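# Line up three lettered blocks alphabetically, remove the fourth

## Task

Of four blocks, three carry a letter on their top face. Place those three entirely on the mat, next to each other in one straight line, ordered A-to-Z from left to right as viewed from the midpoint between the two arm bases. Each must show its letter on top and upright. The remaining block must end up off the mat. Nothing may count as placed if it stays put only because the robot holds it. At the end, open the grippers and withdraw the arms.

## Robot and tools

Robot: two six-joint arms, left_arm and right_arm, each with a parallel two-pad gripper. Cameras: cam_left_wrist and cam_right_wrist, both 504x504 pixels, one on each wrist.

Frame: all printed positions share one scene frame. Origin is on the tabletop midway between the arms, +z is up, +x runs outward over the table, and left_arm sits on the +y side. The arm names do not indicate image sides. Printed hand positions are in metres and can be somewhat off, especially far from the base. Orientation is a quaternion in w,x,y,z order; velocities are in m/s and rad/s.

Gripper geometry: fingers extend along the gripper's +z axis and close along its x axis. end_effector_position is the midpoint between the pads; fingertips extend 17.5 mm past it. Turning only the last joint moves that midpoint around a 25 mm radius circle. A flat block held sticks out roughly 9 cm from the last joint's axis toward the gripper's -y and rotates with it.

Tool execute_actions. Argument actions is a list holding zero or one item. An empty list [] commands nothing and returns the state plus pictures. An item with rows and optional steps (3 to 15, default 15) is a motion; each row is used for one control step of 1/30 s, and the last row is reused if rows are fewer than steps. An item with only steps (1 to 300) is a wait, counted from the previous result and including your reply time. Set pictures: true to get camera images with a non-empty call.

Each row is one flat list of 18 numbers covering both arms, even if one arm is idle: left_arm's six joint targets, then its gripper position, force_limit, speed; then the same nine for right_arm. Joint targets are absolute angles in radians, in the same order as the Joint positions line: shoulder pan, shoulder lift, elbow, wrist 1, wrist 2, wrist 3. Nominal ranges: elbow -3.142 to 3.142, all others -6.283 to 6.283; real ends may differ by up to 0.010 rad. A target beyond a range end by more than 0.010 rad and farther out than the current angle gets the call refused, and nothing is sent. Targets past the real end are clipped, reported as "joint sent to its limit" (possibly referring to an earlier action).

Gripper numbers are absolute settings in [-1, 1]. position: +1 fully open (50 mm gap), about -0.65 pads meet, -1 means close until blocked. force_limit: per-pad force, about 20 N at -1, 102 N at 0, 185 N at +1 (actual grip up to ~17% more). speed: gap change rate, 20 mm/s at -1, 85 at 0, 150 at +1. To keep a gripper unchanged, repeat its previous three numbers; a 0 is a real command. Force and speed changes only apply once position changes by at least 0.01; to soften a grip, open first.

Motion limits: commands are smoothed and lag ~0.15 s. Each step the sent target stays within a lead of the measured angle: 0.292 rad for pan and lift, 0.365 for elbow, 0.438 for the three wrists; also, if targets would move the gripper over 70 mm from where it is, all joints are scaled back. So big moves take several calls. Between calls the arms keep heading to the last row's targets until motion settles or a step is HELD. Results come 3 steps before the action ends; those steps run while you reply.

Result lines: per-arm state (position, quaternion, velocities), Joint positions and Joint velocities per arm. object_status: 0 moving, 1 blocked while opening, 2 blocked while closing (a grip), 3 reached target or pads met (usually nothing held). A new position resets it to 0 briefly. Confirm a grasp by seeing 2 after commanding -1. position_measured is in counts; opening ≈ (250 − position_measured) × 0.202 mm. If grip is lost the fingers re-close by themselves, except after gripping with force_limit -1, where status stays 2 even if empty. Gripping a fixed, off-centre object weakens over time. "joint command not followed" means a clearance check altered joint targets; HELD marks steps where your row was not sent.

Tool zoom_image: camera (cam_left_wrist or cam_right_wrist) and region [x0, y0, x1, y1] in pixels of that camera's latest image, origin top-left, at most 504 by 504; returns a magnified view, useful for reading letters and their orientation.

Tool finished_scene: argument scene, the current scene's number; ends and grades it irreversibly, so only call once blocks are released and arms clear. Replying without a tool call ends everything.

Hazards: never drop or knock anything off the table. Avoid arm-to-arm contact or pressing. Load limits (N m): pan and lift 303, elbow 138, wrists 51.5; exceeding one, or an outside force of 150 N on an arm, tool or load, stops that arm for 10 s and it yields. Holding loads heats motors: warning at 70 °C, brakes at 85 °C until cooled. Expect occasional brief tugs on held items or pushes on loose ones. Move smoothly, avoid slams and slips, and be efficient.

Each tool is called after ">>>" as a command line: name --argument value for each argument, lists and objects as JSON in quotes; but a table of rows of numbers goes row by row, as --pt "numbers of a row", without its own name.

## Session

>>> execute_actions --actions '[]'

Scene clock: 0.00 s of 7600.00 s.
left_arm: end_effector_position=(+0.2629, +0.4495, +0.1972) position_measured=3 object_status=3 end_effector_quat_wxyz=(-0.400, +0.801, +0.362, -0.260) end_effector_velocity=(+0.000, +0.000, -0.000) end_effector_angular_velocity=(+0.000, -0.000, -0.001) | right_arm: end_effector_position=(+0.4961, -0.4544, +0.1251) position_measured=3 object_status=3 end_effector_quat_wxyz=(-0.288, +0.758, -0.449, -0.376) end_effector_velocity=(-0.000, -0.000, -0.000) end_effector_angular_velocity=(-0.000, +0.001, -0.000)
Joint positions: left_arm=[ 2.228 -1.435  2.137 -1.302 -1.835 -0.024] | right_arm=[ 2.482 -1.419  2.251 -1.47  -1.183  1.726]
Joint velocities: left_arm=[-0.    -0.     0.     0.     0.001  0.   ] | right_arm=[-0.001  0.     0.    -0.    -0.001  0.   ]

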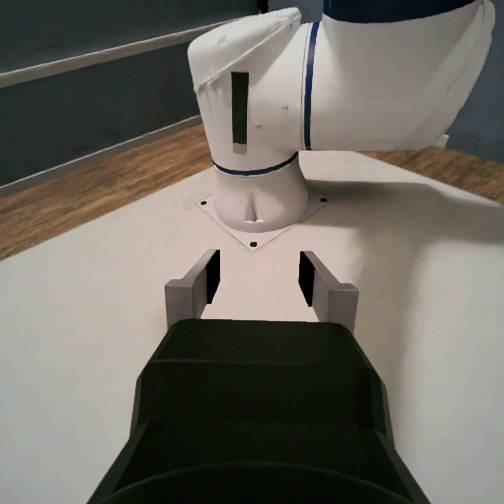

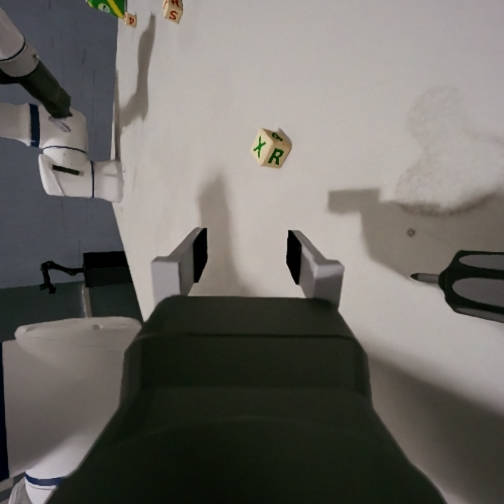

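>>> execute_actions --actions '[{"rows":[[2.5,-1.6,1.2,-1.17,-1.571,2.526,1,0,0,3.24,-1.6,1.2,-1.17,-1.571,3.183,1,0,0]],"steps":15}]'

>>> execute_actions --actions '[{"steps":45}]' --pictures true

Scene clock: 0.60 s of 7600.00 s.
left_arm: end_effector_position=(+0.3906, +0.4534, +0.3094) position_measured=3 object_status=3 end_effector_quat_wxyz=(-0.272, +0.889, +0.283, -0.235) end_effector_velocity=(+0.301, -0.001, +0.330) end_effector_angular_velocity=(-0.750, -0.350, -0.467) | right_arm: end_effector_position=(+0.5590, -0.4603, +0.2710) position_measured=3 object_status=3 end_effector_quat_wxyz=(-0.067, +0.810, -0.470, -0.344) end_effector_velocity=(+0.211, +0.073, +0.380) end_effector_angular_velocity=(-0.943, -0.059, +0.145)
Joint positions: left_arm=[ 2.362 -1.516  1.906 -1.237 -1.705  0.253] | right_arm=[ 2.723 -1.527  1.948 -1.291 -1.414  2.088]
Joint velocities: left_arm=[ 0.26  -0.157 -0.634  0.125  0.249  0.756] | right_arm=[ 0.581 -0.158 -0.724  0.26  -0.338  0.867]
Steps of this call (steps 1 to 6: nothing new was sent; steps 7 to 18: the first 12 steps of this action). Readings (joint positions | what the end effector reports):
7: left_arm=[2.230 -1.437 2.134 -1.300 -1.833 -0.020] | right_arm=[2.485 -1.421 2.247 -1.466 -1.187 1.730] | left_arm position_measured=3 object_status=3 | right_arm position_measured=3 object_status=3
8: left_arm=[2.246 -1.446 2.117 -1.292 -1.817 0.006] | right_arm=[2.503 -1.432 2.227 -1.446 -1.213 1.759] | left_arm position_measured=3 object_status=3 | right_arm position_measured=3 object_status=3
10: left_arm=[2.274 -1.463 2.072 -1.279 -1.790 0.054] | right_arm=[2.553 -1.462 2.160 -1.400 -1.274 1.833] | left_arm position_measured=3 object_status=3 | right_arm position_measured=3 object_status=3
14: left_arm=[2.322 -1.493 1.991 -1.256 -1.743 0.152] | right_arm=[2.642 -1.501 2.050 -1.334 -1.358 1.966] | left_arm position_measured=3 object_status=3 | right_arm position_measured=3 object_status=3
18: the state above

Scene clock: 2.10 s of 7600.00 s.
left_arm: end_effector_position=(+0.6102, +0.4338, +0.7363) position_measured=3 object_status=3 end_effector_quat_wxyz=(+0.000, +0.725, -0.688, -0.001) end_effector_velocity=(+0.001, -0.011, +0.003) end_effector_angular_velocity=(-0.003, -0.004, -0.456) | right_arm: end_effector_position=(+0.6789, -0.2636, +0.7358) position_measured=3 object_status=3 end_effector_quat_wxyz=(+0.001, +0.707, -0.707, -0.001) end_effector_velocity=(-0.001, +0.004, +0.007) end_effector_angular_velocity=(-0.001, -0.010, -0.014)
Joint positions: left_arm=[ 2.5   -1.6    1.2   -1.17  -1.571  2.476] | right_arm=[ 3.239 -1.6    1.201 -1.17  -1.571  3.181]
Joint velocities: left_arm=[ 0.001 -0.    -0.004  0.     0.     0.457] | right_arm=[ 0.007 -0.    -0.011  0.001 -0.001  0.021]
Kept back: nothing.
Steps of this call (steps 1 to 3: the last 3 steps of your previous action; steps 4 to 45: the robot went on to your last target). Readings (joint positions | what the end effector reports):
1: left_arm=[2.370 -1.521 1.885 -1.233 -1.697 0.279] | right_arm=[2.743 -1.532 1.924 -1.283 -1.425 2.118] | left_arm position_measured=3 object_status=3 | right_arm position_measured=3 object_status=3
2: left_arm=[2.378 -1.526 1.863 -1.229 -1.689 0.305] | right_arm=[2.762 -1.537 1.900 -1.275 -1.435 2.146] | left_arm position_measured=3 object_status=3 | right_arm position_measured=3 object_status=3
4: left_arm=[2.393 -1.535 1.819 -1.222 -1.675 0.357] | right_arm=[2.800 -1.545 1.853 -1.261 -1.453 2.202] | left_arm position_measured=3 object_status=3 | right_arm position_measured=3 object_status=3
8: left_arm=[2.418 -1.550 1.731 -1.210 -1.651 0.464] | right_arm=[2.871 -1.558 1.764 -1.240 -1.480 2.310] | left_arm position_measured=3 object_status=3 | right_arm position_measured=3 object_status=3
45: the state above

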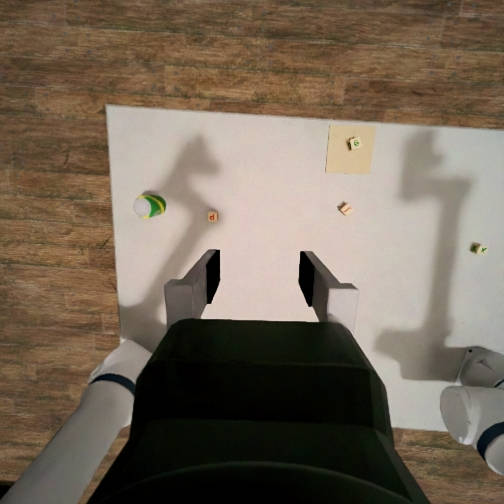

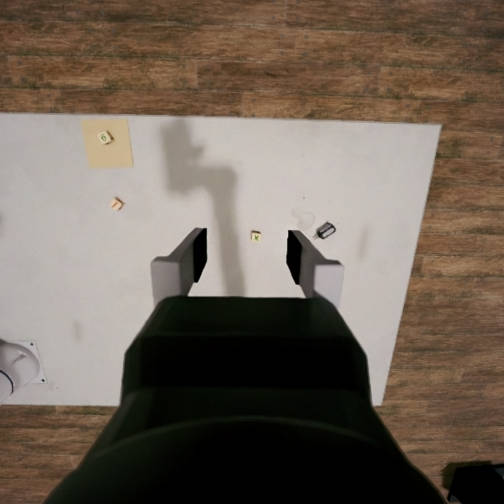

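>>> execute_actions --actions '[]'

>>> zoom_image --camera "cam_left_wrist" --region '[190,110,504,270]'

>>> zoom_image --camera "cam_right_wrist" --region '[70,105,350,260]'

Scene clock: 2.20 s of 7600.00 s.
left_arm: end_effector_position=(+0.6102, +0.4331, +0.7365) position_measured=3 object_status=3 end_effector_quat_wxyz=(+0.000, +0.715, -0.699, -0.000) end_effector_velocity=(+0.000, -0.004, +0.001) end_effector_angular_velocity=(-0.002, -0.001, -0.181) | right_arm: end_effector_position=(+0.6788, -0.2634, +0.7363) position_measured=3 object_status=3 end_effector_quat_wxyz=(+0.001, +0.707, -0.708, -0.000) end_effector_velocity=(+0.000, +0.001, +0.003) end_effector_angular_velocity=(+0.000, -0.004, -0.008)
Joint positions: left_arm=[ 2.5   -1.6    1.2   -1.17  -1.571  2.506] | right_arm=[ 3.24  -1.6    1.2   -1.17  -1.571  3.182]
Joint velocities: left_arm=[ 0.001 -0.    -0.002  0.    -0.001  0.181] | right_arm=[ 0.002  0.    -0.004  0.     0.     0.01 ]
Kept back: nothing.
Steps of this call (steps 1 to 3: the robot went on to your last target). Readings (joint positions | what the end effector reports):
1: left_arm=[2.500 -1.600 1.200 -1.170 -1.571 2.489] | right_arm=[3.239 -1.600 1.201 -1.170 -1.571 3.181] | left_arm position_measured=3 object_status=3 | right_arm position_measured=3 object_status=3
2: left_arm=[2.500 -1.600 1.200 -1.170 -1.571 2.499] | right_arm=[3.240 -1.600 1.201 -1.170 -1.571 3.182] | left_arm position_measured=3 object_status=3 | right_arm position_measured=3 object_status=3
3: the state above

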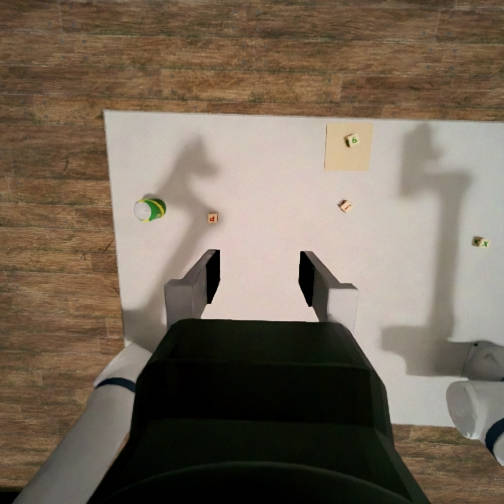

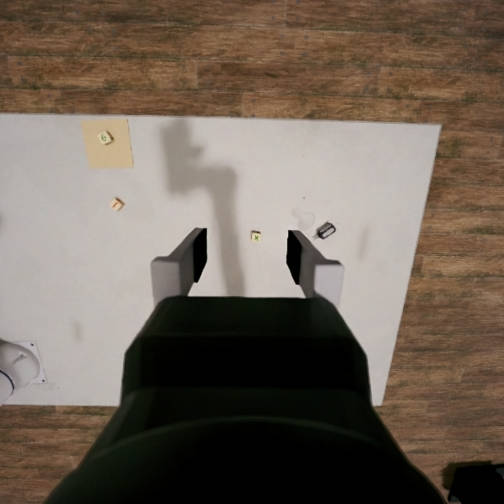

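Region (190, 110, 504, 270) of cam_left_wrist's 504x504 image, scaled by 1.605, with more detail than that image has; it fills the top 257 rows of this view, and the rest is white.

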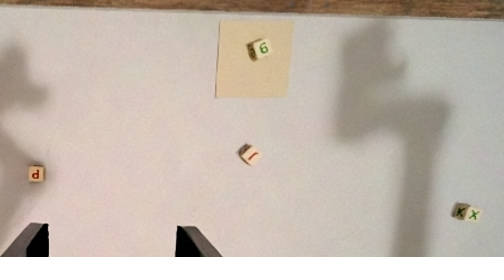

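Region (70, 105, 350, 260) of cam_right_wrist's 504x504 image, scaled by 1.800, with more detail than that image has; it fills the top 279 rows of this view, and the rest is white.

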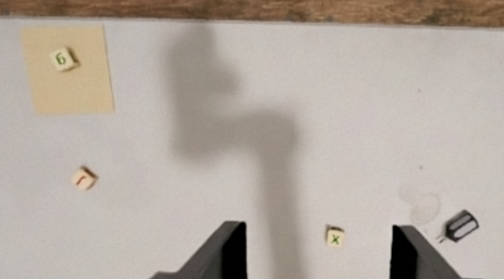

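>>> execute_actions --actions '[{"rows":[[2.2211,-1.4114,1.5995,-1.7589,-1.571,2.249,1,0,0,3.2381,-1.8296,2.2712,-2.0124,-1.571,3.179,1,0,0]],"steps":15}]'

>>> execute_actions --actions '[{"steps":30}]' --pictures true

>>> zoom_image --camera "cam_left_wrist" --region '[170,40,350,250]'

>>> zoom_image --camera "cam_right_wrist" --region '[190,150,320,260]'

Scene clock: 3.00 s of 7600.00 s.
left_arm: end_effector_position=(+0.6396, +0.3189, +0.6107) position_measured=3 object_status=3 end_effector_quat_wxyz=(+0.001, +0.708, -0.706, -0.011) end_effector_velocity=(+0.047, -0.302, -0.332) end_effector_angular_velocity=(-0.018, -0.031, -0.005) | right_arm: end_effector_position=(+0.6808, -0.2640, +0.6107) position_measured=3 object_status=3 end_effector_quat_wxyz=(-0.096, +0.701, -0.701, +0.089) end_effector_velocity=(-0.023, -0.002, -0.441) end_effector_angular_velocity=(+0.000, -0.033, +0.001)
Joint positions: left_arm=[ 2.392 -1.527  1.352 -1.373 -1.571  2.419] | right_arm=[ 3.239 -1.782  1.672 -1.722 -1.571  3.18 ]
Joint velocities: left_arm=[-0.28   0.189  0.402 -0.626  0.    -0.274] | right_arm=[-0.002 -0.132  0.892 -0.793 -0.    -0.003]
Steps of this call (steps 1 to 12: the robot went on to your last target; steps 13 to 24: the first 12 steps of this action). Readings (joint positions | what the end effector reports):
13: left_arm=[2.498 -1.599 1.202 -1.173 -1.571 2.524] | right_arm=[3.240 -1.603 1.205 -1.176 -1.571 3.183] | left_arm position_measured=3 object_status=3 | right_arm position_measured=3 object_status=3
14: left_arm=[2.488 -1.593 1.214 -1.191 -1.571 2.513] | right_arm=[3.240 -1.618 1.229 -1.206 -1.571 3.183] | left_arm position_measured=3 object_status=3 | right_arm position_measured=3 object_status=3
16: left_arm=[2.468 -1.578 1.244 -1.222 -1.571 2.494] | right_arm=[3.240 -1.673 1.319 -1.313 -1.571 3.182] | left_arm position_measured=3 object_status=3 | right_arm position_measured=3 object_status=3
20: left_arm=[2.430 -1.553 1.298 -1.291 -1.571 2.456] | right_arm=[3.239 -1.756 1.529 -1.564 -1.571 3.180] | left_arm position_measured=3 object_status=3 | right_arm position_measured=3 object_status=3
24: the state above

Scene clock: 4.00 s of 7600.00 s.
left_arm: end_effector_position=(+0.6221, +0.1547, +0.4005) position_measured=3 object_status=3 end_effector_quat_wxyz=(+0.000, +0.707, -0.707, -0.000) end_effector_velocity=(-0.001, -0.002, -0.004) end_effector_angular_velocity=(-0.000, +0.001, -0.000) | right_arm: end_effector_position=(+0.5337, -0.2698, +0.2548) position_measured=3 object_status=3 end_effector_quat_wxyz=(-0.002, +0.707, -0.707, +0.002) end_effector_velocity=(-0.031, -0.001, -0.041) end_effector_angular_velocity=(-0.001, +0.040, +0.002)
Joint positions: left_arm=[ 2.221 -1.412  1.599 -1.758 -1.571  2.249] | right_arm=[ 3.238 -1.829  2.263 -2.009 -1.571  3.179]
Joint velocities: left_arm=[-0.003  0.002  0.004 -0.005 -0.001 -0.003] | right_arm=[ 0.    -0.005  0.072 -0.027  0.001 -0.001]
Kept back: nothing.
Steps of this call (steps 1 to 3: the last 3 steps of your previous action; steps 4 to 30: the robot went on to your last target). Readings (joint positions | what the end effector reports):
1: left_arm=[2.383 -1.521 1.366 -1.394 -1.571 2.410] | right_arm=[3.239 -1.786 1.701 -1.747 -1.571 3.180] | left_arm position_measured=3 object_status=3 | right_arm position_measured=3 object_status=3
2: left_arm=[2.374 -1.515 1.379 -1.415 -1.571 2.400] | right_arm=[3.239 -1.790 1.729 -1.769 -1.571 3.180] | left_arm position_measured=3 object_status=3 | right_arm position_measured=3 object_status=3
4: left_arm=[2.355 -1.502 1.407 -1.458 -1.571 2.381] | right_arm=[3.238 -1.796 1.782 -1.804 -1.571 3.180] | left_arm position_measured=3 object_status=3 | right_arm position_measured=3 object_status=3
8: left_arm=[2.316 -1.476 1.462 -1.545 -1.571 2.343] | right_arm=[3.238 -1.804 1.878 -1.856 -1.571 3.179] | left_arm position_measured=3 object_status=3 | right_arm position_measured=3 object_status=3
30: the state above

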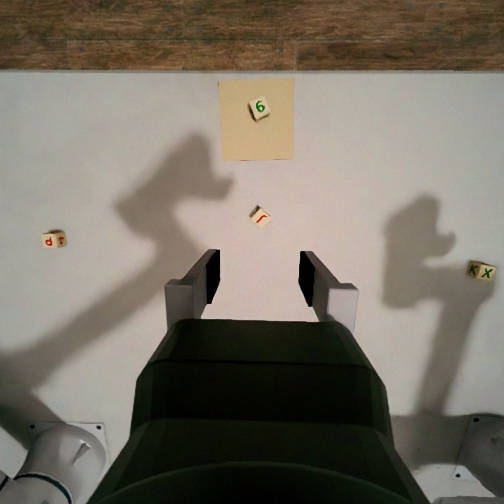

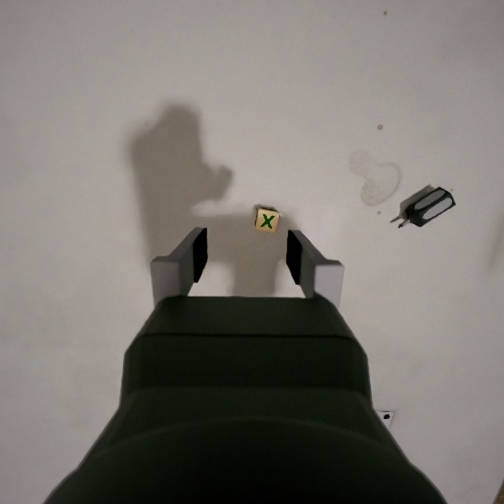

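Region (170, 40, 350, 250) of cam_left_wrist's 504x504 image, scaled by 2.400, with more detail than that image has; it fills the left 432 columns of this view, and the rest is white.

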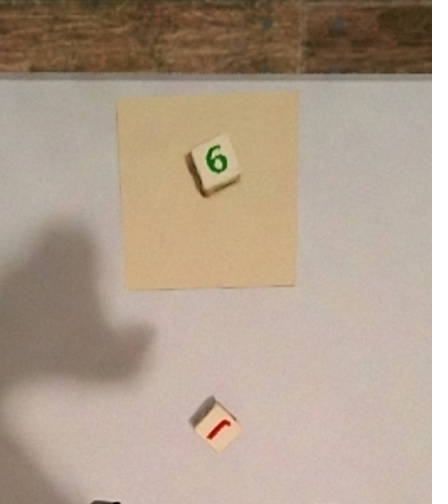

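Region (190, 150, 320, 260) of cam_right_wrist's 504x504 image, scaled by 3.877, with more detail than that image has; it fills the top 426 rows of this view, and the rest is white.

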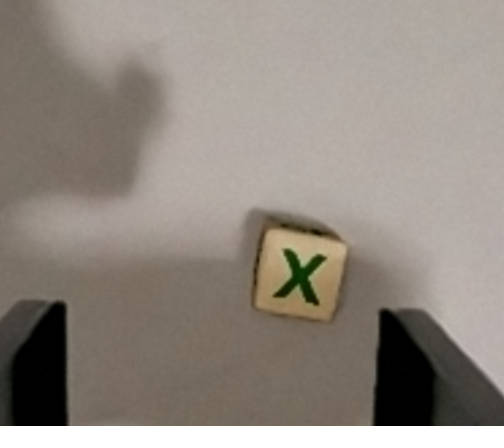

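>>> execute_actions --actions "[{\"rows\":[[2.3652,-.9873,1.5674,-2.1509,-1.571,1.991,1,0,0,3.1387,-1.6579,2.464,-2.3769,-1.571,1.666,1,0,0]],\"steps\":15}]"

>>> execute_actions --actions '[{"steps":27}]' --pictures true


Scene clock: 4.90 s of 7600.00 s.
left_arm: end_effector_position=(+0.6220, +0.1545, +0.4001) position_measured=3 object_status=3 end_effector_quat_wxyz=(+0.000, +0.707, -0.707, -0.000) end_effector_velocity=(+0.000, -0.000, +0.000) end_effector_angular_velocity=(-0.001, +0.000, -0.000) | right_arm: end_effector_position=(+0.5303, -0.2699, +0.2502) position_measured=3 object_status=3 end_effector_quat_wxyz=(+0.000, +0.707, -0.707, +0.000) end_effector_velocity=(+0.000, -0.000, +0.000) end_effector_angular_velocity=(-0.000, -0.001, +0.000)
Joint positions: left_arm=[ 2.221 -1.411  1.599 -1.759 -1.571  2.249] | right_arm=[ 3.238 -1.83   2.271 -2.012 -1.571  3.179]
Joint velocities: left_arm=[ 0.    -0.    -0.    -0.    -0.001  0.   ] | right_arm=[-0. -0. -0. -0. -0. -0.]
Kept back: nothing.
Steps of this call (steps 1 to 15: the robot went on to your last target; steps 16 to 27: nothing new was sent). Readings (joint positions | what the end effector reports):
1: left_arm=[2.221 -1.412 1.599 -1.758 -1.571 2.249] | right_arm=[3.238 -1.829 2.265 -2.010 -1.571 3.179] | left_arm position_measured=3 object_status=3 | right_arm position_measured=3 object_status=3
2: left_arm=[2.221 -1.412 1.599 -1.759 -1.571 2.249] | right_arm=[3.238 -1.829 2.267 -2.011 -1.571 3.179] | left_arm position_measured=3 object_status=3 | right_arm position_measured=3 object_status=3
4: left_arm=[2.221 -1.411 1.599 -1.759 -1.571 2.249] | right_arm=[3.238 -1.829 2.269 -2.012 -1.571 3.179] | left_arm position_measured=3 object_status=3 | right_arm position_measured=3 object_status=3
8: left_arm=[2.221 -1.411 1.599 -1.759 -1.571 2.249] | right_arm=[3.238 -1.830 2.271 -2.012 -1.571 3.179] | left_arm position_measured=3 object_status=3 | right_arm position_measured=3 object_status=3
27: the state above
All arms were judged still, so your last target was given up. Only a new action makes them travel on or press farther. Fingers that are still opening or closing keep moving.

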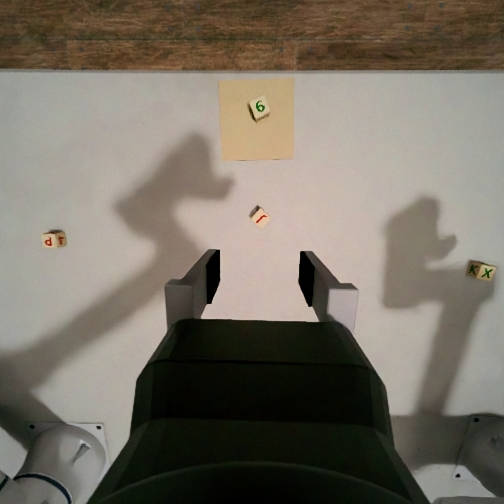

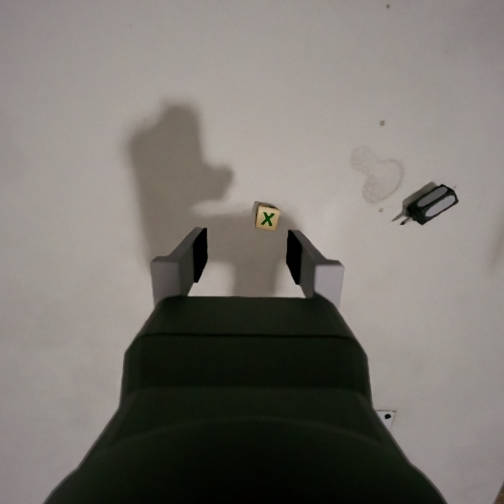

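>>> execute_actions --actions '[{"rows":[[2.3652,-0.9873,1.5674,-2.1509,-1.571,1.991,1,0,0,3.1387,-1.6579,2.464,-2.3769,-1.571,1.666,1,0,0]],"steps":15}]'

>>> execute_actions --actions '[{"steps":27}]' --pictures true

Scene clock: 5.40 s of 7600.00 s.
left_arm: end_effector_position=(+0.7253, +0.1381, +0.2680) position_measured=3 object_status=3 end_effector_quat_wxyz=(+0.002, +0.779, -0.626, +0.012) end_effector_velocity=(+0.212, -0.005, -0.395) end_effector_angular_velocity=(+0.040, +0.046, +0.457) | right_arm: end_effector_position=(+0.5282, -0.2968, +0.1146) position_measured=3 object_status=3 end_effector_quat_wxyz=(+0.000, +0.894, -0.448, -0.000) end_effector_velocity=(-0.059, +0.008, -0.129) end_effector_angular_velocity=(+0.001, -0.006, +2.550)
Joint positions: left_arm=[ 2.299 -1.207  1.582 -1.97  -1.571  2.11 ] | right_arm=[ 3.149 -1.676  2.444 -2.339 -1.571  2.447]
Joint velocities: left_arm=[ 0.165  0.542 -0.037 -0.444  0.001 -0.292] | right_arm=[-0.095  0.16   0.18  -0.346  0.    -2.645]
Steps of this call (steps 1 to 3: nothing new was sent; steps 4 to 15: the first 12 steps of this action). Readings (joint positions | what the end effector reports):
4: left_arm=[2.222 -1.408 1.599 -1.763 -1.571 2.246] | right_arm=[3.237 -1.828 2.273 -2.017 -1.571 3.174] | left_arm position_measured=3 object_status=3 | right_arm position_measured=3 object_status=3
5: left_arm=[2.231 -1.392 1.596 -1.788 -1.571 2.230] | right_arm=[3.231 -1.818 2.285 -2.041 -1.571 3.145] | left_arm position_measured=3 object_status=3 | right_arm position_measured=3 object_status=3
7: left_arm=[2.248 -1.354 1.594 -1.833 -1.571 2.200] | right_arm=[3.211 -1.783 2.324 -2.111 -1.571 3.054] | left_arm position_measured=3 object_status=3 | right_arm position_measured=3 object_status=3
11: left_arm=[2.276 -1.280 1.587 -1.909 -1.571 2.150] | right_arm=[3.173 -1.717 2.398 -2.252 -1.571 2.790] | left_arm position_measured=3 object_status=3 | right_arm position_measured=3 object_status=3
15: the state above

Scene clock: 6.30 s of 7600.00 s.
left_arm: end_effector_position=(+0.8000, +0.1518, +0.1002) position_measured=3 object_status=3 end_effector_quat_wxyz=(+0.000, +0.834, -0.552, +0.000) end_effector_velocity=(+0.000, +0.000, -0.002) end_effector_angular_velocity=(-0.000, +0.001, +0.001) | right_arm: end_effector_position=(+0.5093, -0.2917, +0.1003) position_measured=3 object_status=3 end_effector_quat_wxyz=(+0.000, +0.997, -0.079, +0.000) end_effector_velocity=(-0.000, -0.000, -0.001) end_effector_angular_velocity=(-0.000, +0.001, +0.003)
Joint positions: left_arm=[ 2.365 -0.988  1.567 -2.151 -1.571  1.991] | right_arm=[ 3.139 -1.658  2.464 -2.377 -1.571  1.666]
Joint velocities: left_arm=[ 0.001  0.002 -0.    -0.002 -0.001 -0.001] | right_arm=[-0.001  0.001  0.    -0.    -0.    -0.003]
Kept back: nothing.
Steps of this call (steps 1 to 3: the last 3 steps of your previous action; steps 4 to 27: the robot went on to your last target). Readings (joint positions | what the end effector reports):
1: left_arm=[2.304 -1.188 1.581 -1.985 -1.571 2.100] | right_arm=[3.146 -1.671 2.449 -2.349 -1.571 2.357] | left_arm position_measured=3 object_status=3 | right_arm position_measured=3 object_status=3
2: left_arm=[2.310 -1.170 1.580 -2.000 -1.571 2.090] | right_arm=[3.144 -1.668 2.453 -2.356 -1.571 2.265] | left_arm position_measured=3 object_status=3 | right_arm position_measured=3 object_status=3
4: left_arm=[2.321 -1.134 1.577 -2.030 -1.571 2.070] | right_arm=[3.142 -1.663 2.458 -2.366 -1.571 2.080] | left_arm position_measured=3 object_status=3 | right_arm position_measured=3 object_status=3
8: left_arm=[2.343 -1.062 1.572 -2.090 -1.571 2.031] | right_arm=[3.140 -1.660 2.462 -2.374 -1.571 1.794] | left_arm position_measured=3 object_status=3 | right_arm position_measured=3 object_status=3
27: the state above

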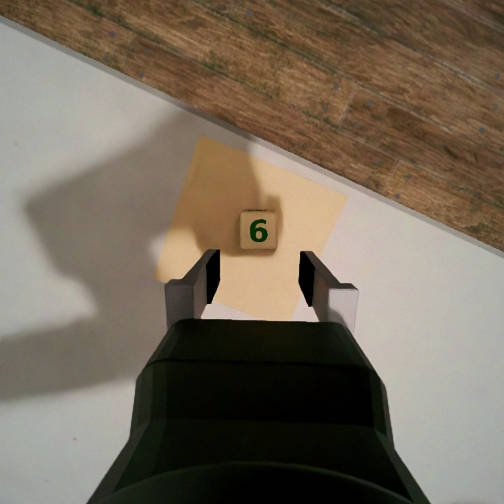

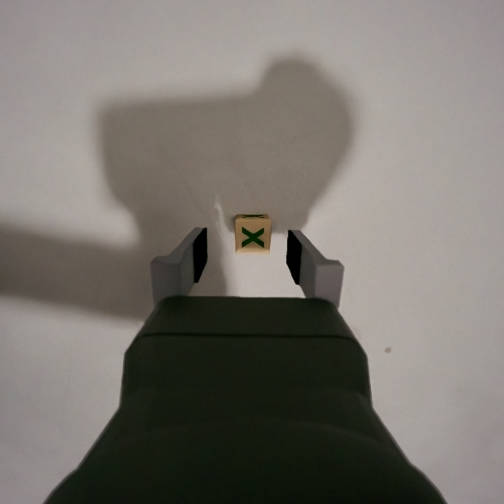

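>>> execute_actions --actions '[{"rows":[[2.3779,-0.9398,1.5698,-2.2008,-1.571,2.0037,1,0,0,3.1229,-1.5764,2.4961,-2.4905,-1.571,1.65,1,0,0]],"steps":13}]' --pictures true

Scene clock: 7.00 s of 7600.00 s.
left_arm: end_effector_position=(+0.8116, +0.1564, +0.0625) position_measured=3 object_status=3 end_effector_quat_wxyz=(+0.000, +0.834, -0.552, +0.000) end_effector_velocity=(+0.006, +0.004, -0.023) end_effector_angular_velocity=(+0.001, +0.001, +0.001) | right_arm: end_effector_position=(+0.5123, -0.2988, +0.0630) position_measured=3 object_status=3 end_effector_quat_wxyz=(+0.000, +0.997, -0.079, +0.000) end_effector_velocity=(+0.001, -0.005, -0.022) end_effector_angular_velocity=(-0.001, -0.001, -0.002)
Joint positions: left_arm=[ 2.377 -0.943  1.569 -2.198 -1.571  2.003] | right_arm=[ 3.124 -1.582  2.494 -2.483 -1.571  1.651]
Joint velocities: left_arm=[ 0.007  0.026  0.003 -0.027  0.     0.007] | right_arm=[-0.011  0.045  0.018 -0.065 -0.    -0.009]
Steps of this call (steps 1 to 11: the robot went on to your last target; steps 12 to 21: the first 10 steps of this action). Readings (joint positions | what the end effector reports):
12: left_arm=[2.366 -0.985 1.567 -2.153 -1.571 1.991] | right_arm=[3.138 -1.655 2.465 -2.382 -1.571 1.665] | left_arm position_measured=3 object_status=3 | right_arm position_measured=3 object_status=3
13: left_arm=[2.369 -0.975 1.566 -2.166 -1.571 1.994] | right_arm=[3.135 -1.638 2.471 -2.407 -1.571 1.662] | left_arm position_measured=3 object_status=3 | right_arm position_measured=3 object_status=3
15: left_arm=[2.373 -0.957 1.570 -2.182 -1.571 1.999] | right_arm=[3.129 -1.608 2.484 -2.445 -1.571 1.656] | left_arm position_measured=3 object_status=3 | right_arm position_measured=3 object_status=3
19: left_arm=[2.377 -0.945 1.569 -2.195 -1.571 2.002] | right_arm=[3.125 -1.586 2.492 -2.477 -1.571 1.652] | left_arm position_measured=3 object_status=3 | right_arm position_measured=3 object_status=3
21: the state above

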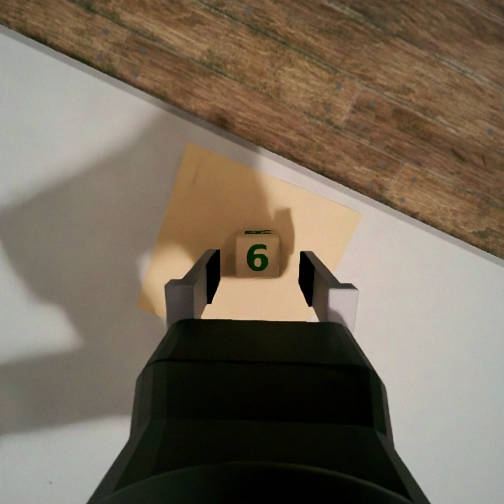

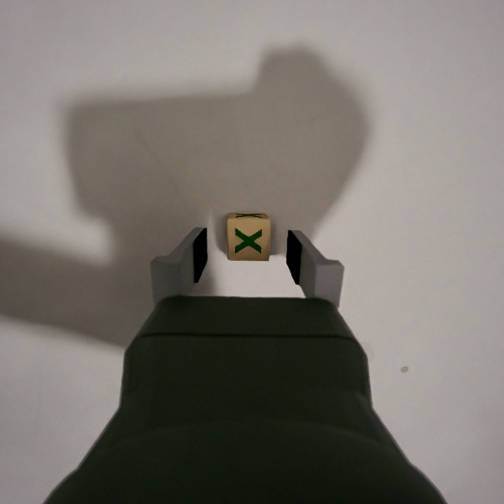

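>>> execute_actions --actions '[{"rows":[[2.3779,-0.902,1.585,-2.2538,-1.571,2.0037,1,-0.3,0.5,3.1229,-1.4894,2.5218,-2.6032,-1.571,1.65,1,-0.3,0.5],[2.3779,-0.902,1.585,-2.2538,-1.571,2.0037,1,-0.3,0.5,3.1229,-1.4894,2.5218,-2.6032,-1.571,1.65,1,-0.3,0.5],[2.3779,-0.902,1.585,-2.2538,-1.571,2.0037,1,-0.3,0.5,3.1229,-1.4894,2.5218,-2.6032,-1.571,1.65,1,-0.3,0.5],[2.3779,-0.902,1.585,-2.2538,-1.571,2.0037,1,-0.3,0.5,3.1229,-1.4894,2.5218,-2.6032,-1.571,1.65,1,-0.3,0.5],[2.3779,-0.902,1.585,-2.2538,-1.571,2.0037,1,-0.3,0.5,3.1229,-1.4894,2.5218,-2.6032,-1.571,1.65,1,-0.3,0.5],[2.3779,-0.902,1.585,-2.2538,-1.571,2.0037,1,-0.3,0.5,3.1229,-1.4894,2.5218,-2.6032,-1.571,1.65,1,-0.3,0.5],[2.3779,-0.902,1.585,-2.2538,-1.571,2.0037,1,-0.3,0.5,3.1229,-1.4894,2.5218,-2.6032,-1.571,1.65,1,-0.3,0.5],[2.3779,-0.902,1.585,-2.2538,-1.571,2.0037,1,-0.3,0.5,3.1229,-1.4894,2.5218,-2.6032,-1.571,1.65,1,-0.3,0.5],[2.3779,-0.902,1.585,-2.2538,-1.571,2.0037,1,-0.3,0.5,3.1229,-1.4894,2.5218,-2.6032,-1.571,1.65,1,-0.3,0.5],[2.3779,-0.902,1.585,-2.2538,-1.571,2.0037,1,-0.3,0.5,3.1229,-1.4894,2.5218,-2.6032,-1.571,1.65,1,-0.3,0.5],[2.3779,-0.902,1.585,-2.2538,-1.571,2.0037,-1,-0.3,0.5,3.1229,-1.4894,2.5218,-2.6032,-1.571,1.65,-1,-0.3,0.5]],"steps":15}]'

>>> execute_actions --actions '[{"rows":[[2.3779,-0.902,1.585,-2.2538,-1.571,2.0037,-1,-0.3,0.5,3.1229,-1.4894,2.5218,-2.6032,-1.571,1.65,-1,-0.3,0.5]],"steps":10}]' --pictures true

Scene clock: 7.77 s of 7600.00 s.
left_arm: end_effector_position=(+0.8123, +0.1569, +0.0231) position_measured=35 object_status=0 end_effector_quat_wxyz=(+0.000, +0.834, -0.551, +0.000) end_effector_velocity=(-0.000, +0.000, -0.012) end_effector_angular_velocity=(+0.000, +0.000, +0.000) | right_arm: end_effector_position=(+0.5126, -0.2993, +0.0237) position_measured=35 object_status=0 end_effector_quat_wxyz=(+0.000, +0.997, -0.079, +0.000) end_effector_velocity=(-0.001, +0.001, -0.012) end_effector_angular_velocity=(+0.002, +0.001, +0.000)
Joint positions: left_arm=[ 2.378 -0.903  1.584 -2.252 -1.571  2.004] | right_arm=[ 3.123 -1.492  2.521 -2.599 -1.571  1.65 ]
Joint velocities: left_arm=[-0.     0.012  0.004 -0.016  0.    -0.   ] | right_arm=[ 0.001  0.028  0.008 -0.035  0.002  0.001]
Steps of this call (steps 1 to 3: the last 3 steps of your previous action; steps 4 to 11: the robot went on to your last target; steps 12 to 23: the first 12 steps of this action). Readings (joint positions | what the end effector reports):
12: left_arm=[2.378 -0.938 1.570 -2.203 -1.571 2.004] | right_arm=[3.123 -1.574 2.497 -2.495 -1.571 1.650] | left_arm position_measured=3 object_status=3 | right_arm position_measured=3 object_status=3
13: left_arm=[2.378 -0.930 1.573 -2.217 -1.571 2.004] | right_arm=[3.123 -1.556 2.502 -2.519 -1.571 1.650] | left_arm position_measured=3 object_status=3 | right_arm position_measured=3 object_status=3
15: left_arm=[2.378 -0.916 1.580 -2.233 -1.571 2.004] | right_arm=[3.123 -1.524 2.512 -2.558 -1.571 1.650] | left_arm position_measured=3 object_status=3 | right_arm position_measured=3 object_status=3
19: left_arm=[2.378 -0.906 1.583 -2.248 -1.571 2.004] | right_arm=[3.123 -1.500 2.519 -2.590 -1.571 1.650] | left_arm position_measured=3 object_status=3 | right_arm position_measured=3 object_status=3
23: the state above

Scene clock: 8.10 s of 7600.00 s.
left_arm: end_effector_position=(+0.8123, +0.1569, +0.0220) position_measured=107 object_status=2 end_effector_quat_wxyz=(+0.000, +0.834, -0.551, +0.000) end_effector_velocity=(-0.001, -0.001, -0.001) end_effector_angular_velocity=(-0.000, +0.000, -0.002) | right_arm: end_effector_position=(+0.5126, -0.2993, +0.0226) position_measured=107 object_status=2 end_effector_quat_wxyz=(+0.000, +0.997, -0.079, +0.000) end_effector_velocity=(+0.000, -0.001, -0.001) end_effector_angular_velocity=(+0.000, +0.000, -0.003)
Joint positions: left_arm=[ 2.378 -0.902  1.585 -2.254 -1.571  2.004] | right_arm=[ 3.123 -1.49   2.522 -2.603 -1.571  1.65 ]
Joint velocities: left_arm=[-0.001  0.001  0.    -0.001 -0.     0.   ] | right_arm=[-0.002  0.002  0.    -0.002  0.     0.001]
Steps of this call (steps 1 to 3: the last 3 steps of your previous action; steps 4 to 10: the first 7 steps of this action). Readings (joint positions | what the end effector reports):
4: left_arm=[2.378 -0.902 1.585 -2.253 -1.571 2.004] | right_arm=[3.123 -1.490 2.522 -2.602 -1.571 1.650] | left_arm position_measured=107 object_status=0 | right_arm position_measured=107 object_status=0
5: left_arm=[2.378 -0.902 1.585 -2.253 -1.571 2.004] | right_arm=[3.123 -1.490 2.522 -2.602 -1.571 1.650] | left_arm position_measured=107 object_status=0 | right_arm position_measured=107 object_status=0
7: left_arm=[2.378 -0.902 1.585 -2.254 -1.571 2.004] | right_arm=[3.123 -1.490 2.522 -2.603 -1.571 1.650] | left_arm position_measured=107 object_status=0 | right_arm position_measured=107 object_status=0
10: the state above

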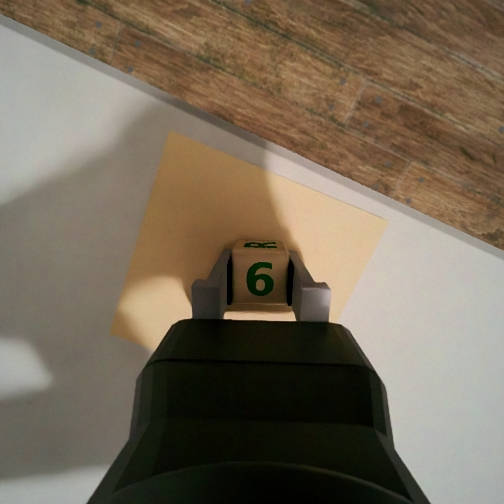

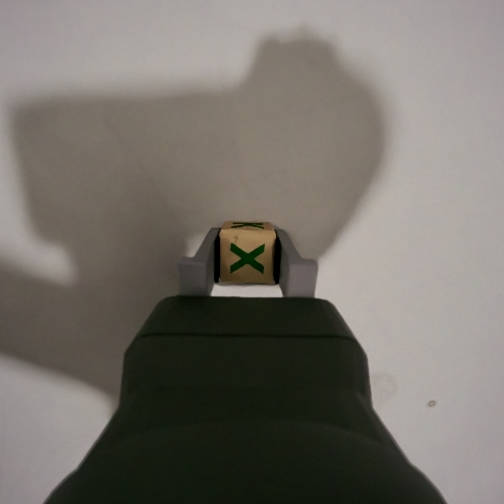

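>>> execute_actions --actions '[{"rows":[[2.3779,-0.95,1.566,-2.187,-1.571,2.0037,-1,-0.3,0.5,3.1229,-1.6579,2.464,-2.3769,-1.571,1.65,-1,-0.3,0.5],[2.3779,-0.95,1.566,-2.187,-1.571,2.0037,-1,-0.3,0.5,3.1229,-1.6579,2.464,-2.3769,-1.571,1.65,-1,-0.3,0.5],[2.3779,-0.95,1.566,-2.187,-1.571,2.0037,-1,-0.3,0.5,3.1229,-1.6579,2.464,-2.3769,-1.571,1.65,-1,-0.3,0.5],[2.3779,-0.95,1.566,-2.187,-1.571,2.0037,-1,-0.3,0.5,3.1229,-1.6579,2.464,-2.3769,-1.571,1.65,-1,-0.3,0.5],[2.3779,-0.95,1.566,-2.187,-1.571,2.0037,-1,-0.3,0.5,3.1229,-1.6579,2.464,-2.3769,-1.571,1.65,-1,-0.3,0.5],[2.3779,-0.95,1.566,-2.187,-1.571,2.0037,-1,-0.3,0.5,3.1229,-1.6579,2.464,-2.3769,-1.571,1.65,-1,-0.3,0.5],[2.4577,-1.191,1.9685,-2.3483,-1.571,2.486,-1,-0.3,0.5,3.4,-1.35,2.05,-2.27,-1.571,1.85,-1,-0.3,0.5]],"steps":15}]'

>>> execute_actions --actions '[{"steps":15}]'

Scene clock: 8.93 s of 7600.00 s.
left_arm: end_effector_position=(+0.7772, +0.2220, +0.0706) position_measured=107 object_status=2 end_effector_quat_wxyz=(+0.000, +0.791, -0.612, +0.002) end_effector_velocity=(-0.231, +0.381, +0.015) end_effector_angular_velocity=(+0.012, +0.007, -0.876) | right_arm: end_effector_position=(+0.5683, -0.2555, +0.1005) position_measured=107 object_status=2 end_effector_quat_wxyz=(+0.000, +0.998, -0.066, -0.004) end_effector_velocity=(+0.341, +0.272, +0.109) end_effector_angular_velocity=(-0.003, -0.029, +0.142)
Joint positions: left_arm=[ 2.408 -1.038  1.719 -2.255 -1.571  2.184] | right_arm=[ 3.215 -1.535  2.343 -2.37  -1.571  1.716]
Joint velocities: left_arm=[ 0.174 -0.536  0.876 -0.326  0.001  1.05 ] | right_arm=[ 0.501  0.499 -0.794  0.266 -0.     0.359]
Steps of this call (steps 1 to 3: the last 3 steps of your previous action; steps 4 to 13: the robot went on to your last target; steps 14 to 25: the first 12 steps of this action). Readings (joint positions | what the end effector reports):
14: left_arm=[2.378 -0.904 1.585 -2.251 -1.571 2.004] | right_arm=[3.123 -1.492 2.521 -2.599 -1.571 1.650] | left_arm position_measured=107 object_status=2 | right_arm position_measured=107 object_status=2
15: left_arm=[2.378 -0.914 1.582 -2.234 -1.571 2.004] | right_arm=[3.123 -1.511 2.516 -2.572 -1.571 1.650] | left_arm position_measured=107 object_status=2 | right_arm position_measured=107 object_status=2
17: left_arm=[2.378 -0.932 1.572 -2.213 -1.571 2.004] | right_arm=[3.123 -1.574 2.493 -2.490 -1.571 1.650] | left_arm position_measured=107 object_status=2 | right_arm position_measured=107 object_status=2
21: left_arm=[2.383 -0.961 1.595 -2.208 -1.571 2.036] | right_arm=[3.139 -1.612 2.454 -2.410 -1.571 1.661] | left_arm position_measured=107 object_status=2 | right_arm position_measured=107 object_status=2
25: the state above

Scene clock: 9.43 s of 7600.00 s.
left_arm: end_effector_position=(+0.7031, +0.3271, +0.0704) position_measured=107 object_status=2 end_effector_quat_wxyz=(+0.000, +0.709, -0.705, +0.000) end_effector_velocity=(-0.015, +0.020, -0.001) end_effector_angular_velocity=(+0.001, +0.001, -0.045) | right_arm: end_effector_position=(+0.6747, -0.1347, +0.1310) position_measured=107 object_status=2 end_effector_quat_wxyz=(+0.000, +0.999, -0.041, -0.001) end_effector_velocity=(+0.029, +0.044, +0.008) end_effector_angular_velocity=(+0.001, -0.004, +0.015)
Joint positions: left_arm=[ 2.457 -1.188  1.963 -2.346 -1.571  2.48 ] | right_arm=[ 3.394 -1.356  2.06  -2.273 -1.571  1.846]
Joint velocities: left_arm=[ 0.009 -0.027  0.045 -0.017  0.     0.054] | right_arm=[ 0.055  0.055 -0.089  0.03   0.001  0.04 ]
Kept back: nothing.
Steps of this call (steps 1 to 3: the last 3 steps of your previous action; steps 4 to 15: the robot went on to your last target). Readings (joint positions | what the end effector reports):
1: left_arm=[2.414 -1.056 1.748 -2.266 -1.571 2.220] | right_arm=[3.231 -1.518 2.316 -2.361 -1.571 1.728] | left_arm position_measured=107 object_status=2 | right_arm position_measured=107 object_status=2
2: left_arm=[2.420 -1.074 1.777 -2.277 -1.571 2.255] | right_arm=[3.248 -1.501 2.290 -2.352 -1.571 1.740] | left_arm position_measured=107 object_status=2 | right_arm position_measured=107 object_status=2
4: left_arm=[2.431 -1.109 1.835 -2.298 -1.571 2.325] | right_arm=[3.282 -1.468 2.237 -2.334 -1.571 1.765] | left_arm position_measured=107 object_status=2 | right_arm position_measured=107 object_status=2
8: left_arm=[2.450 -1.165 1.927 -2.333 -1.571 2.435] | right_arm=[3.347 -1.403 2.134 -2.299 -1.571 1.812] | left_arm position_measured=107 object_status=2 | right_arm position_measured=107 object_status=2
15: the state above

>>> execute_actions --actions '[{"rows":[[2.4577,-1.1324,1.9887,-2.427,-1.571,2.486,-1,-0.3,0.5,3.6477,-0.9919,1.5965,-2.1754,-1.571,2.018,-1,-0.3,0.5],[2.4577,-1.1324,1.9887,-2.427,-1.571,2.486,-1,-0.3,0.5,3.6477,-0.9919,1.5965,-2.1754,-1.571,2.018,-1,-0.3,0.5],[2.4577,-1.1324,1.9887,-2.427,-1.571,2.486,-1,-0.3,0.5,3.6477,-0.9919,1.5965,-2.1754,-1.571,2.018,-1,-0.3,0.5],[2.4577,-1.1324,1.9887,-2.427,-1.571,2.486,-1,-0.3,0.5,3.6477,-0.9919,1.5965,-2.1754,-1.571,2.018,-1,-0.3,0.5],[2.4577,-1.1324,1.9887,-2.427,-1.571,2.486,-1,-0.3,0.5,3.6477,-0.9919,1.5965,-2.1754,-1.571,2.018,-1,-0.3,0.5],[2.4577,-1.1324,1.9887,-2.427,-1.571,2.486,-1,-0.3,0.5,3.6477,-0.9919,1.5965,-2.1754,-1.571,2.018,-1,-0.3,0.5],[2.4577,-1.1324,1.9887,-2.427,-1.571,2.486,-1,-0.3,0.5,3.6477,-0.9919,1.5965,-2.1754,-1.571,2.018,-1,-0.3,0.5],[2.4577,-1.1324,1.9887,-2.427,-1.571,2.486,-1,-0.3,0.5,3.6477,-0.9919,1.5965,-2.1754,-1.571,2.018,-1,-0.3,0.5],[2.4577,-1.1324,1.9887,-2.427,-1.571,2.486,-1,-0.3,0.5,3.6477,-0.9919,1.5965,-2.1754,-1.571,2.018,-1,-0.3,0.5],[2.4577,-1.1324,1.9887,-2.427,-1.571,2.486,1,-0.3,0.5,3.6477,-0.9919,1.5965,-2.1754,-1.571,2.018,-1,-0.3,0.5]],"steps":15}]'

>>> execute_actions --actions '[{"rows":[[2.4577,-1.1324,1.9887,-2.427,-1.571,2.486,1,-0.3,0.5,3.6477,-0.9919,1.5965,-2.1754,-1.571,2.018,-1,-0.3,0.5],[2.4577,-1.1324,1.9887,-2.427,-1.571,2.486,1,-0.3,0.5,3.6477,-0.9919,1.5965,-2.1754,-1.571,2.018,-1,-0.3,0.5],[2.4577,-1.26,1.94,-2.251,-1.571,2.486,1,-0.3,0.5,3.6477,-0.9919,1.5965,-2.1754,-1.571,2.018,-1,-0.3,0.5]],"steps":13}]' --pictures true

Scene clock: 10.17 s of 7600.00 s.
left_arm: end_effector_position=(+0.7017, +0.3291, +0.0267) position_measured=56 object_status=0 end_effector_quat_wxyz=(+0.000, +0.707, -0.707, +0.000) end_effector_velocity=(-0.001, -0.000, -0.013) end_effector_angular_velocity=(-0.001, +0.001, -0.001) | right_arm: end_effector_position=(+0.7587, +0.0166, +0.1138) position_measured=107 object_status=2 end_effector_quat_wxyz=(+0.001, +1.000, -0.015, -0.001) end_effector_velocity=(+0.174, +0.404, -0.080) end_effector_angular_velocity=(+0.003, -0.007, +0.124)
Joint positions: left_arm=[ 2.458 -1.134  1.988 -2.424 -1.571  2.486] | right_arm=[ 3.555 -1.131  1.774 -2.211 -1.571  1.955]
Joint velocities: left_arm=[-0.     0.017  0.006 -0.023 -0.001  0.   ] | right_arm=[ 0.38   0.574 -0.726  0.144  0.     0.256]
Steps of this call (steps 1 to 10: the robot went on to your last target; steps 11 to 22: the first 12 steps of this action). Readings (joint positions | what the end effector reports):
11: left_arm=[2.458 -1.189 1.969 -2.352 -1.571 2.486] | right_arm=[3.402 -1.347 2.047 -2.269 -1.571 1.852] | left_arm position_measured=107 object_status=2 | right_arm position_measured=107 object_status=2
12: left_arm=[2.458 -1.175 1.973 -2.372 -1.571 2.486] | right_arm=[3.418 -1.329 2.024 -2.263 -1.571 1.862] | left_arm position_measured=107 object_status=2 | right_arm position_measured=107 object_status=2
14: left_arm=[2.458 -1.154 1.982 -2.397 -1.571 2.486] | right_arm=[3.450 -1.289 1.974 -2.251 -1.571 1.884] | left_arm position_measured=107 object_status=2 | right_arm position_measured=107 object_status=2
18: left_arm=[2.458 -1.139 1.986 -2.418 -1.571 2.486] | right_arm=[3.504 -1.209 1.873 -2.230 -1.571 1.920] | left_arm position_measured=107 object_status=2 | right_arm position_measured=107 object_status=2
22: the state above

Scene clock: 10.60 s of 7600.00 s.
left_arm: end_effector_position=(+0.7003, +0.3299, +0.1105) position_measured=3 object_status=3 end_effector_quat_wxyz=(+0.000, +0.707, -0.707, +0.000) end_effector_velocity=(-0.011, +0.008, +0.140) end_effector_angular_velocity=(+0.002, +0.003, +0.000) | right_arm: end_effector_position=(+0.7916, +0.1164, +0.0908) position_measured=107 object_status=2 end_effector_quat_wxyz=(+0.000, +1.000, -0.001, +0.000) end_effector_velocity=(+0.006, +0.028, -0.008) end_effector_angular_velocity=(+0.000, +0.000, +0.009)
Joint positions: left_arm=[ 2.458 -1.24   1.948 -2.278 -1.571  2.486] | right_arm=[ 3.645 -0.996  1.602 -2.176 -1.571  2.016]
Joint velocities: left_arm=[ 0.    -0.176 -0.067  0.246 -0.001 -0.   ] | right_arm=[ 0.025  0.037 -0.046  0.009  0.     0.016]
Steps of this call (steps 1 to 3: the last 3 steps of your previous action; steps 4 to 13: the first 10 steps of this action). Readings (joint positions | what the end effector reports):
4: left_arm=[2.458 -1.133 1.988 -2.426 -1.571 2.486] | right_arm=[3.606 -1.055 1.677 -2.191 -1.571 1.990] | left_arm position_measured=3 object_status=0 | right_arm position_measured=107 object_status=2
5: left_arm=[2.458 -1.133 1.989 -2.426 -1.571 2.486] | right_arm=[3.617 -1.038 1.655 -2.187 -1.571 1.997] | left_arm position_measured=3 object_status=0 | right_arm position_measured=107 object_status=2
7: left_arm=[2.458 -1.152 1.983 -2.396 -1.571 2.486] | right_arm=[3.631 -1.017 1.628 -2.182 -1.571 2.007] | left_arm position_measured=3 object_status=0 | right_arm position_measured=107 object_status=2
11: left_arm=[2.458 -1.224 1.953 -2.302 -1.571 2.486] | right_arm=[3.643 -0.999 1.606 -2.177 -1.571 2.015] | left_arm position_measured=3 object_status=3 | right_arm position_measured=107 object_status=2
13: the state above

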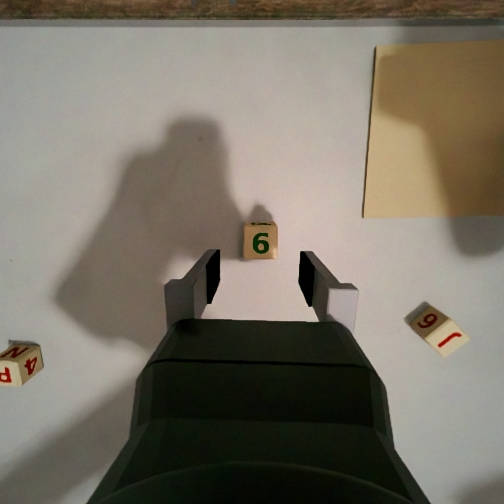

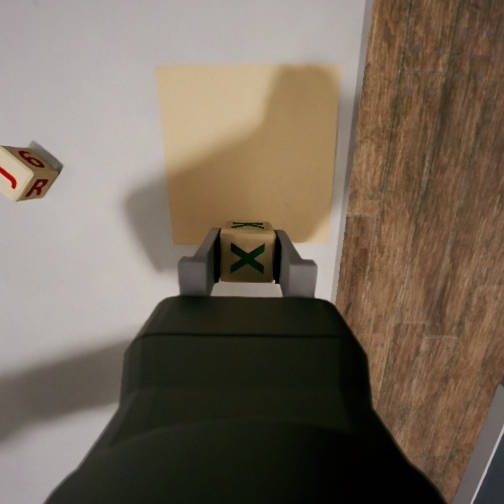

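>>> execute_actions --actions '[{"rows":[[2.6427,-1.6025,2.1847,-2.153,-1.571,2.671,1,-0.3,0.5,3.6639,-0.9403,1.5925,-2.223,-1.571,2.034,-1,-0.3,0.5]],"steps":15}]'

>>> execute_actions --actions '[{"steps":9}]' --pictures true

Scene clock: 11.40 s of 7600.00 s.
left_arm: end_effector_position=(+0.6333, +0.4790, +0.1813) position_measured=3 object_status=3 end_effector_quat_wxyz=(+0.001, +0.707, -0.707, -0.001) end_effector_velocity=(-0.220, +0.376, +0.126) end_effector_angular_velocity=(-0.009, -0.015, +0.003) | right_arm: end_effector_position=(+0.7922, +0.1356, +0.0512) position_measured=107 object_status=2 end_effector_quat_wxyz=(+0.000, +1.000, -0.000, +0.000) end_effector_velocity=(-0.002, +0.006, -0.012) end_effector_angular_velocity=(+0.000, +0.000, +0.002)
Joint positions: left_arm=[ 2.582 -1.486  2.104 -2.185 -1.571  2.61 ] | right_arm=[ 3.663 -0.942  1.593 -2.221 -1.571  2.033]
Joint velocities: left_arm=[ 0.335 -0.637  0.442  0.177  0.001  0.332] | right_arm=[ 0.007  0.015 -0.001 -0.014  0.     0.005]
Steps of this call (steps 1 to 3: the last 3 steps of your previous action; steps 4 to 12: the robot went on to your last target; steps 13 to 24: the first 12 steps of this action). Readings (joint positions | what the end effector reports):
13: left_arm=[2.459 -1.263 1.942 -2.251 -1.571 2.488] | right_arm=[3.648 -0.990 1.596 -2.177 -1.571 2.019] | left_arm position_measured=3 object_status=3 | right_arm position_measured=107 object_status=2
14: left_arm=[2.470 -1.280 1.957 -2.244 -1.571 2.500] | right_arm=[3.652 -0.978 1.594 -2.190 -1.571 2.023] | left_arm position_measured=3 object_status=3 | right_arm position_measured=107 object_status=2
16: left_arm=[2.493 -1.318 1.987 -2.232 -1.571 2.522] | right_arm=[3.658 -0.959 1.595 -2.205 -1.571 2.028] | left_arm position_measured=3 object_status=3 | right_arm position_measured=107 object_status=2
20: left_arm=[2.537 -1.401 2.045 -2.209 -1.571 2.565] | right_arm=[3.662 -0.946 1.593 -2.218 -1.571 2.032] | left_arm position_measured=3 object_status=3 | right_arm position_measured=107 object_status=2
24: the state above

Scene clock: 11.70 s of 7600.00 s.
left_arm: end_effector_position=(+0.5932, +0.5401, +0.1993) position_measured=3 object_status=3 end_effector_quat_wxyz=(+0.000, +0.707, -0.707, -0.000) end_effector_velocity=(-0.031, +0.042, +0.010) end_effector_angular_velocity=(-0.001, -0.001, -0.001) | right_arm: end_effector_position=(+0.7922, +0.1361, +0.0500) position_measured=107 object_status=2 end_effector_quat_wxyz=(+0.000, +1.000, -0.000, +0.000) end_effector_velocity=(+0.000, +0.000, -0.000) end_effector_angular_velocity=(-0.000, -0.001, -0.000)
Joint positions: left_arm=[ 2.638 -1.594  2.179 -2.155 -1.571  2.667] | right_arm=[ 3.664 -0.94   1.593 -2.223 -1.571  2.034]
Joint velocities: left_arm=[ 0.04  -0.077  0.054  0.021 -0.001  0.04 ] | right_arm=[ 0.     0.     0.    -0.001 -0.001  0.   ]
Kept back: nothing.
Steps of this call (steps 1 to 3: the last 3 steps of your previous action; steps 4 to 9: the robot went on to your last target). Readings (joint positions | what the end effector reports):
1: left_arm=[2.593 -1.508 2.119 -2.179 -1.571 2.621] | right_arm=[3.664 -0.942 1.593 -2.222 -1.571 2.034] | left_arm position_measured=3 object_status=3 | right_arm position_measured=107 object_status=2
2: left_arm=[2.604 -1.529 2.134 -2.173 -1.571 2.633] | right_arm=[3.664 -0.941 1.593 -2.222 -1.571 2.034] | left_arm position_measured=3 object_status=3 | right_arm position_measured=107 object_status=2
4: left_arm=[2.622 -1.563 2.157 -2.164 -1.571 2.650] | right_arm=[3.664 -0.941 1.593 -2.223 -1.571 2.034] | left_arm position_measured=3 object_status=3 | right_arm position_measured=107 object_status=2
8: left_arm=[2.637 -1.591 2.177 -2.156 -1.571 2.665] | right_arm=[3.664 -0.940 1.593 -2.223 -1.571 2.034] | left_arm position_measured=3 object_status=3 | right_arm position_measured=107 object_status=2
9: the state above

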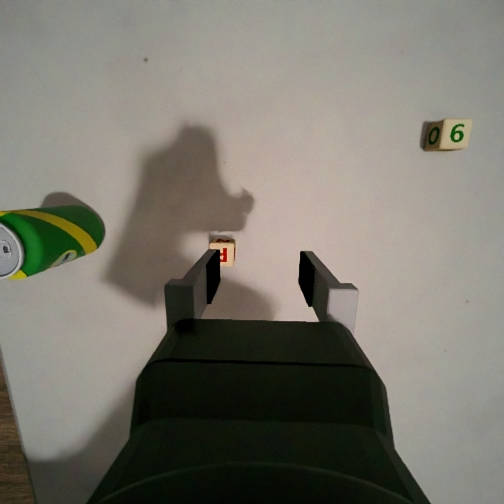

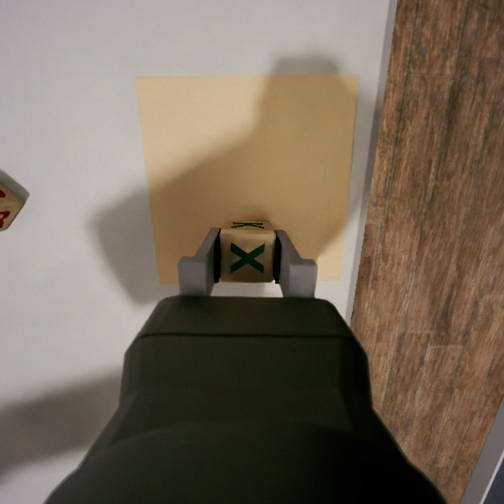

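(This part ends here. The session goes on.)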